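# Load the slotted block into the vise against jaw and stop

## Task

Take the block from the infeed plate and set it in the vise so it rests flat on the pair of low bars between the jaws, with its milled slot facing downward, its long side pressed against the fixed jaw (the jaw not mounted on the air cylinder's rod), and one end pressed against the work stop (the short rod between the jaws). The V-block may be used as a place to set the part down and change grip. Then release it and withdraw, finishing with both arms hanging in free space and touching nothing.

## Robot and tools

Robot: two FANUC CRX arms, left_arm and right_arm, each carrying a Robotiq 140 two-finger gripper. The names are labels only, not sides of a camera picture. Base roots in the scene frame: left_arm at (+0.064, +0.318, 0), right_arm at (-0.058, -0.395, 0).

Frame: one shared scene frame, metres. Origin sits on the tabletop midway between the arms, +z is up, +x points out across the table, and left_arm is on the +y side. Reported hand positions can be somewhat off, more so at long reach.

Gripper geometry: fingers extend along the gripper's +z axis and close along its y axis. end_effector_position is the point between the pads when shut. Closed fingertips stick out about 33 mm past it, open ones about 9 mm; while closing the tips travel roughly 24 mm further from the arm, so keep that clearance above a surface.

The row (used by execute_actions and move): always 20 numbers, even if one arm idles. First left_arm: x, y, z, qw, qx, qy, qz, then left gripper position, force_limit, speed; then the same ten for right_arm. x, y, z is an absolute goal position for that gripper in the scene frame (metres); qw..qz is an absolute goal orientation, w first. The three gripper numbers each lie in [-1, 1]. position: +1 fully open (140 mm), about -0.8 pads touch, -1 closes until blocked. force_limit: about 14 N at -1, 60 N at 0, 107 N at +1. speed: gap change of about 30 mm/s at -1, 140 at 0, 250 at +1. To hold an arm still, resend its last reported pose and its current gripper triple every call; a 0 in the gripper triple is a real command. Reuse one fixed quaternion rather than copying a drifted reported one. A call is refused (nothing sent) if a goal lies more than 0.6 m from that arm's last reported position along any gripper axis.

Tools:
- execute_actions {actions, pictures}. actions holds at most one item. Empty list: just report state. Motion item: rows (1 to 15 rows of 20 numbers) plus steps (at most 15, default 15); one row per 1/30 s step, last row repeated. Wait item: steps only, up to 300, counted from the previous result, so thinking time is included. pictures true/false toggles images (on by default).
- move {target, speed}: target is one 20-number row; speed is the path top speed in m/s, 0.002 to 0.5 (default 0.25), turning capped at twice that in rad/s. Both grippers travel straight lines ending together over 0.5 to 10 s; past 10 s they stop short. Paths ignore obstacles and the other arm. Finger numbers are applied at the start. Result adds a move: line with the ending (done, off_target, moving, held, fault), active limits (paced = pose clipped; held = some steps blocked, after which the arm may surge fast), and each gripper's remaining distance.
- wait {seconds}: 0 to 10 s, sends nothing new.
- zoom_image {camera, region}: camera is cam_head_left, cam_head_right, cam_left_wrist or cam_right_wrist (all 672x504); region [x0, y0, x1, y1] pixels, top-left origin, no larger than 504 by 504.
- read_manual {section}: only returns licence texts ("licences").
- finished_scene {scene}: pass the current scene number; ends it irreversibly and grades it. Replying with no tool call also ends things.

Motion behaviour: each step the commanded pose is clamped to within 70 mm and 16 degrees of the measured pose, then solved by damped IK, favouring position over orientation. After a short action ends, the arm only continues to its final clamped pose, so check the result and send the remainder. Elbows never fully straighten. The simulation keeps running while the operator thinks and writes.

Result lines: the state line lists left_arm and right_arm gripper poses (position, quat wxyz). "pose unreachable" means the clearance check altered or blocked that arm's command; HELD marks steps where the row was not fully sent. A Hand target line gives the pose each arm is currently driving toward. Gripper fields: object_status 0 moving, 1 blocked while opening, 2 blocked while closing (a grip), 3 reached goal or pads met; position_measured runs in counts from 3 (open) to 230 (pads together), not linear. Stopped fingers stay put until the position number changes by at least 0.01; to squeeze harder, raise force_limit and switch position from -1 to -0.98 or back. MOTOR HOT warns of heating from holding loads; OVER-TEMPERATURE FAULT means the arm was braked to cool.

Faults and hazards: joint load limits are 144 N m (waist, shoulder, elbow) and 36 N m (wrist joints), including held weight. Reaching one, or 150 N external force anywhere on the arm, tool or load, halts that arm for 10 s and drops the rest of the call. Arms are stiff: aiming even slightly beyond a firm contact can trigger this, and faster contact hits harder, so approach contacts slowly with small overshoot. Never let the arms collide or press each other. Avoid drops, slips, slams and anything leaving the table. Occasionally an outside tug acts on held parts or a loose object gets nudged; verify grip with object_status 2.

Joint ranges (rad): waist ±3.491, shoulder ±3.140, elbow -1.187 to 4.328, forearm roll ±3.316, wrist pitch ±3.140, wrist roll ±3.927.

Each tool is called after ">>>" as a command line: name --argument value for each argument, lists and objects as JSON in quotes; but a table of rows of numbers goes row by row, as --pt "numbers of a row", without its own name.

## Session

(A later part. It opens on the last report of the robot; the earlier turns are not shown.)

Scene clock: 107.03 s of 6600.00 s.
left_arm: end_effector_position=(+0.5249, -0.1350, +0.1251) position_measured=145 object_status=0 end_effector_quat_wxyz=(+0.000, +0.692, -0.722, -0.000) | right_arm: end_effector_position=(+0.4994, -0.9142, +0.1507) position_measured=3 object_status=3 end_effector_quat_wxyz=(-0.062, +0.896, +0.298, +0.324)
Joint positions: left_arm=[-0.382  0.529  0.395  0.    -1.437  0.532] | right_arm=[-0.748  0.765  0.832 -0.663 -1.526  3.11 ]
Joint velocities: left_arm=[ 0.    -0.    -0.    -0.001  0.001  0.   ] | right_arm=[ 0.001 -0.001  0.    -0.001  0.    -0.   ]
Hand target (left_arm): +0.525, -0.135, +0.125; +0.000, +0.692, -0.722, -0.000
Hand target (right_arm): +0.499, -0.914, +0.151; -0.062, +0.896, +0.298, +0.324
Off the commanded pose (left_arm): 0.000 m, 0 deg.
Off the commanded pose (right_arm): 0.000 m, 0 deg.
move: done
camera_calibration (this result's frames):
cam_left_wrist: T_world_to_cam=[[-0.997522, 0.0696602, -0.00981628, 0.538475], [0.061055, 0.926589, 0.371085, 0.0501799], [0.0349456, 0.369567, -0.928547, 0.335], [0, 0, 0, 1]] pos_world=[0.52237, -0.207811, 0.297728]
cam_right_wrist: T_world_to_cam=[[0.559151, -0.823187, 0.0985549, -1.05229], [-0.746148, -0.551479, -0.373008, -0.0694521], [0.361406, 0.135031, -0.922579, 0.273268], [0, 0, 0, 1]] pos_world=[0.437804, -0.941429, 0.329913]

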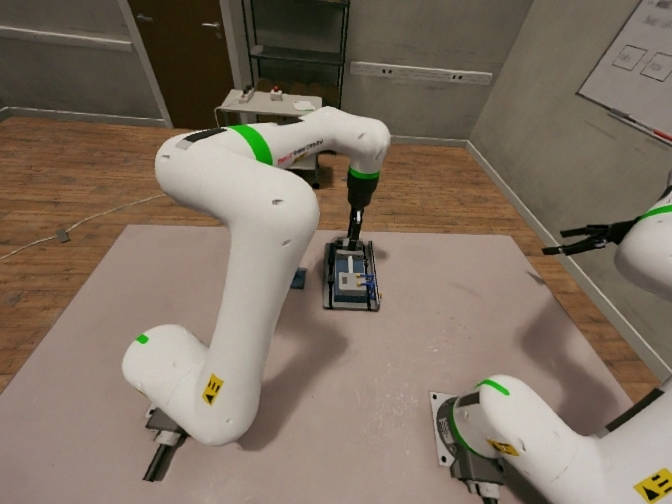

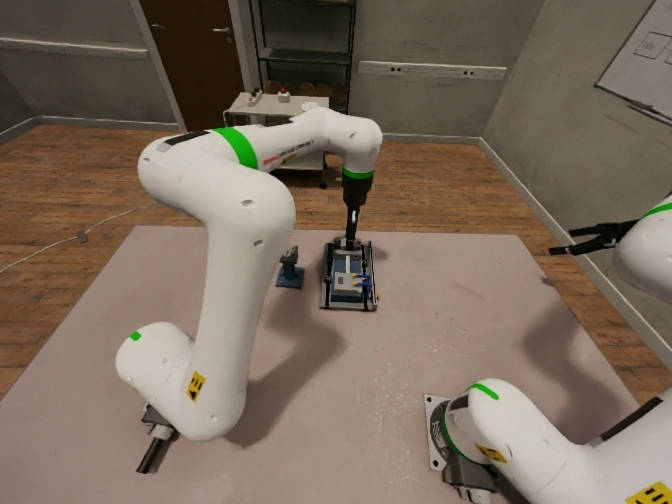

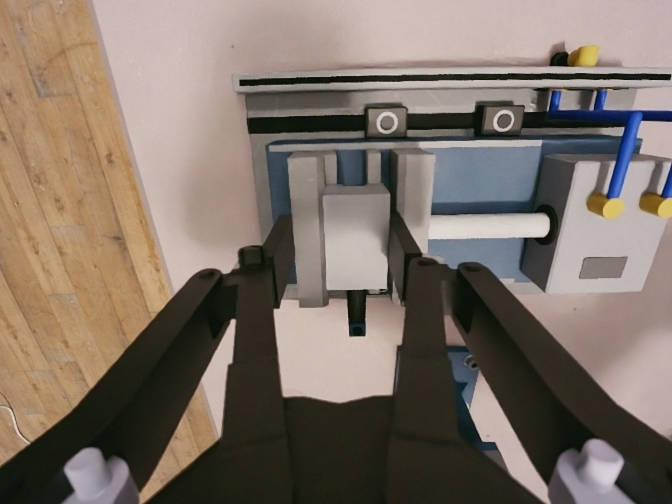

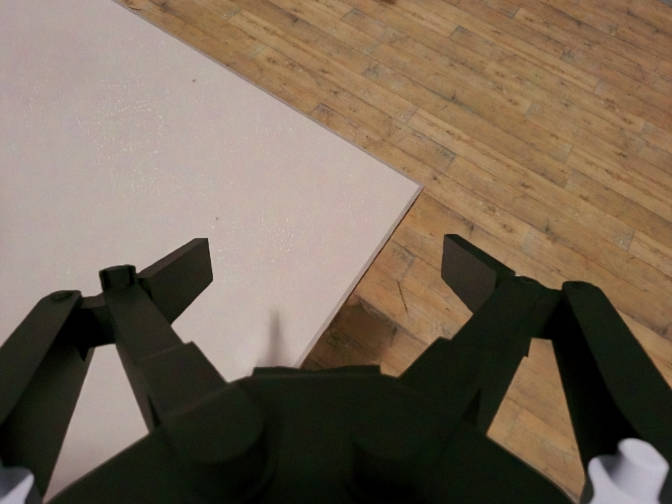

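>>> move --target '[0.525,-0.135,0.125,0,0.692,-0.722,0,0.2,-0.6,-1,0.4994,-0.9142,0.1507,-0.062,0.896,0.298,0.324,1,0,0]'

>>> zoom_image --camera "cam_left_wrist" --region '[270,140,450,340]'

>>> move --target '[0.525,-0.135,0.2,0,0.692,-0.722,0,0.2,-0.6,-1,0.4994,-0.9142,0.1507,-0.062,0.896,0.298,0.324,1,0,0]'

Scene clock: 112.43 s of 6600.00 s.
left_arm: end_effector_position=(+0.5250, -0.1350, +0.1250) position_measured=104 object_status=0 end_effector_quat_wxyz=(+0.000, +0.692, -0.722, +0.000) | right_arm: end_effector_position=(+0.4994, -0.9142, +0.1507) position_measured=3 object_status=3 end_effector_quat_wxyz=(-0.062, +0.896, +0.298, +0.324)
Joint positions: left_arm=[-0.382  0.529  0.395  0.    -1.437  0.532] | right_arm=[-0.748  0.765  0.832 -0.663 -1.526  3.11 ]
Joint velocities: left_arm=[ 0. -0. -0.  0.  0.  0.] | right_arm=[ 0.    -0.001 -0.    -0.     0.    -0.   ]
Hand target (left_arm): +0.525, -0.135, +0.125; +0.000, +0.692, -0.722, +0.000
Hand target (right_arm): +0.499, -0.914, +0.151; -0.062, +0.896, +0.298, +0.324
Off the commanded pose (left_arm): 0.000 m, 0 deg.
Off the commanded pose (right_arm): 0.000 m, 0 deg.
After step 90, 1.33 s passed at rest.
move: done
camera_calibration (this result's frames):
cam_left_wrist: T_world_to_cam=[[-0.997533, 0.0694901, -0.00996273, 0.538587], [0.0608404, 0.926578, 0.37115, 0.0503054], [0.0350225, 0.369628, -0.92852, 0.33488], [0, 0, 0, 1]] pos_world=[0.522469, -0.207819, 0.297638]
cam_right_wrist: T_world_to_cam=[[0.559151, -0.823187, 0.0985547, -1.05229], [-0.746148, -0.551479, -0.373008, -0.0694521], [0.361406, 0.135031, -0.922579, 0.273268], [0, 0, 0, 1]] pos_world=[0.437804, -0.941429, 0.329913]

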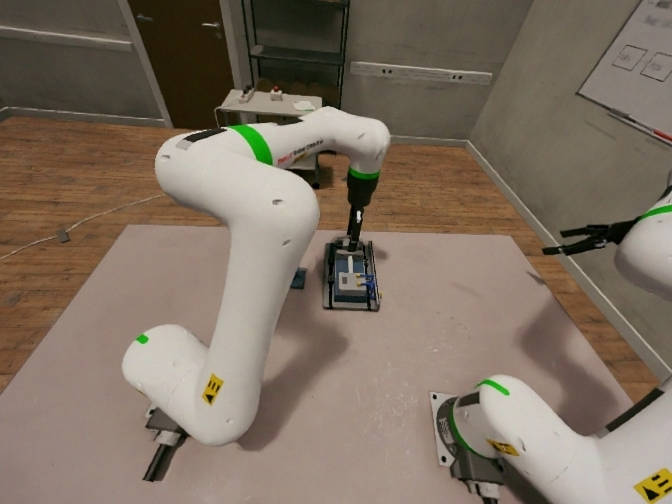

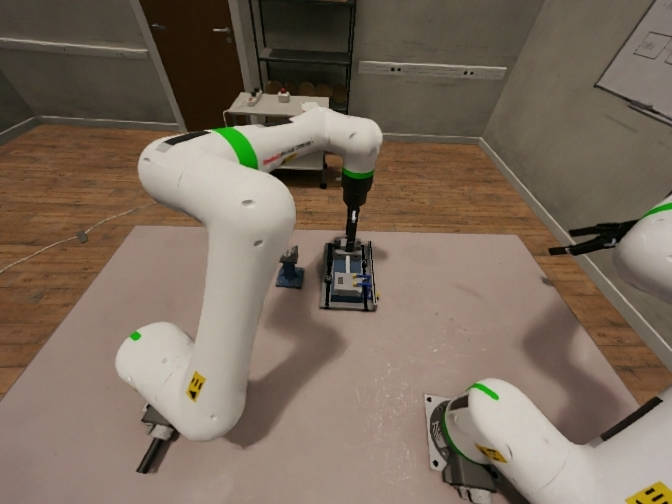

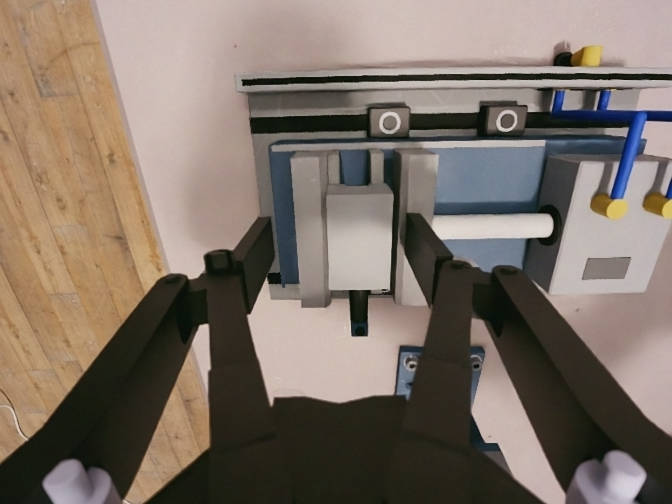

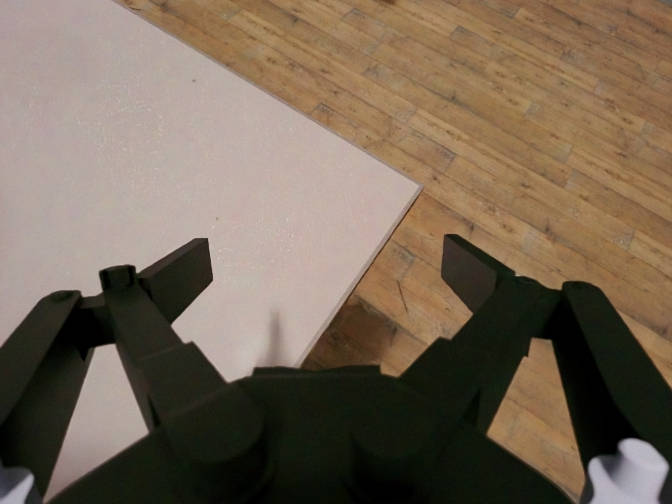

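Region (270, 140, 450, 340) of cam_left_wrist's 672x504 image, scaled by 2.520, with more detail than that image has; it fills the left 454 columns of this view, and the rest is white.

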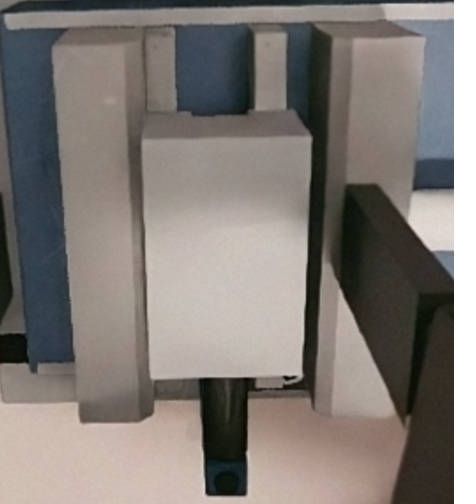

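Scene clock: 113.20 s of 6600.00 s.
left_arm: end_effector_position=(+0.5252, -0.1350, +0.2000) position_measured=104 object_status=3 end_effector_quat_wxyz=(+0.000, +0.692, -0.722, -0.000) | right_arm: end_effector_position=(+0.4994, -0.9142, +0.1507) position_measured=3 object_status=3 end_effector_quat_wxyz=(-0.062, +0.896, +0.298, +0.324)
Joint positions: left_arm=[-0.382  0.52   0.556 -0.    -1.607  0.532] | right_arm=[-0.748  0.765  0.832 -0.663 -1.526  3.11 ]
Joint velocities: left_arm=[-0.     0.    -0.001 -0.    -0.002 -0.001] | right_arm=[-0.     0.    -0.001 -0.001 -0.001 -0.   ]
Hand target (left_arm): +0.525, -0.135, +0.200; -0.000, +0.692, -0.722, -0.000
Hand target (right_arm): +0.499, -0.914, +0.151; -0.062, +0.896, +0.298, +0.324
Off the commanded pose (left_arm): 0.000 m, 0 deg.
Off the commanded pose (right_arm): 0.000 m, 0 deg.
move: done
camera_calibration (this result's frames):
cam_left_wrist: T_world_to_cam=[[-0.997547, 0.069295, -0.00994623, 0.539496], [0.0606649, 0.926585, 0.371161, 0.0225345], [0.0349356, 0.369647, -0.928515, 0.404521], [0, 0, 0, 1]] pos_world=[0.522673, -0.207794, 0.372606]
cam_right_wrist: T_world_to_cam=[[0.559151, -0.823187, 0.0985549, -1.05229], [-0.746148, -0.551479, -0.373008, -0.069452], [0.361406, 0.135031, -0.922579, 0.273268], [0, 0, 0, 1]] pos_world=[0.437804, -0.941429, 0.329913]

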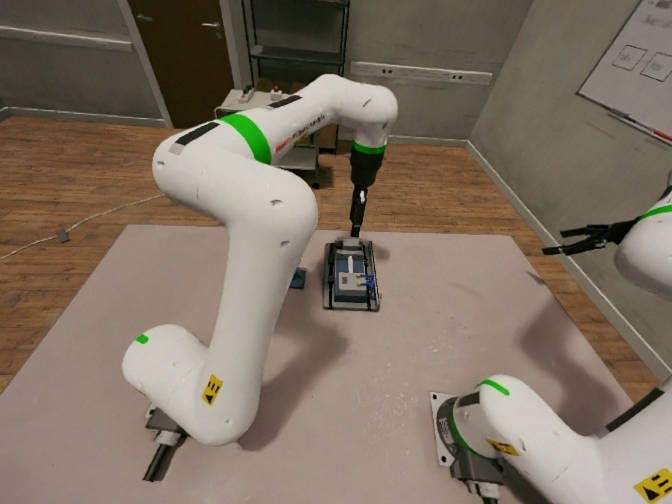

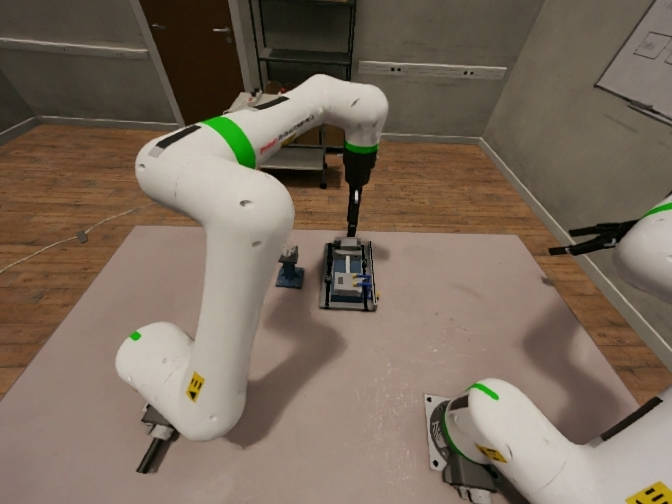

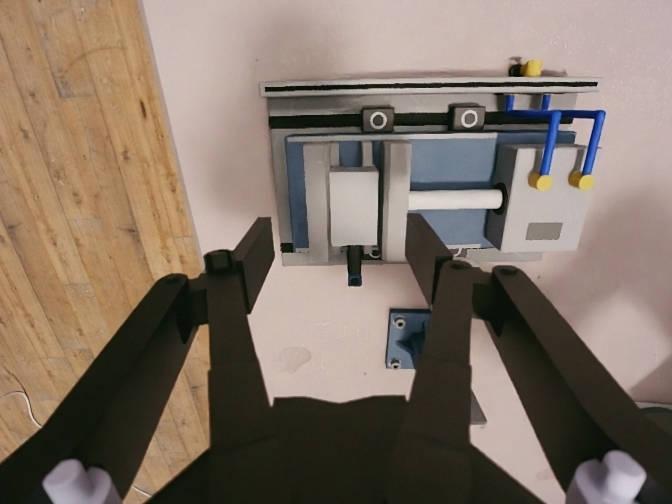

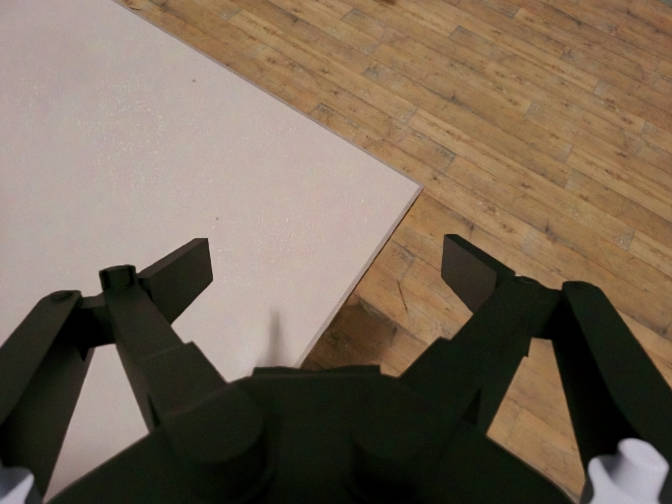

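>>> finished_scene --scene 2

The scene is finished: the task was done.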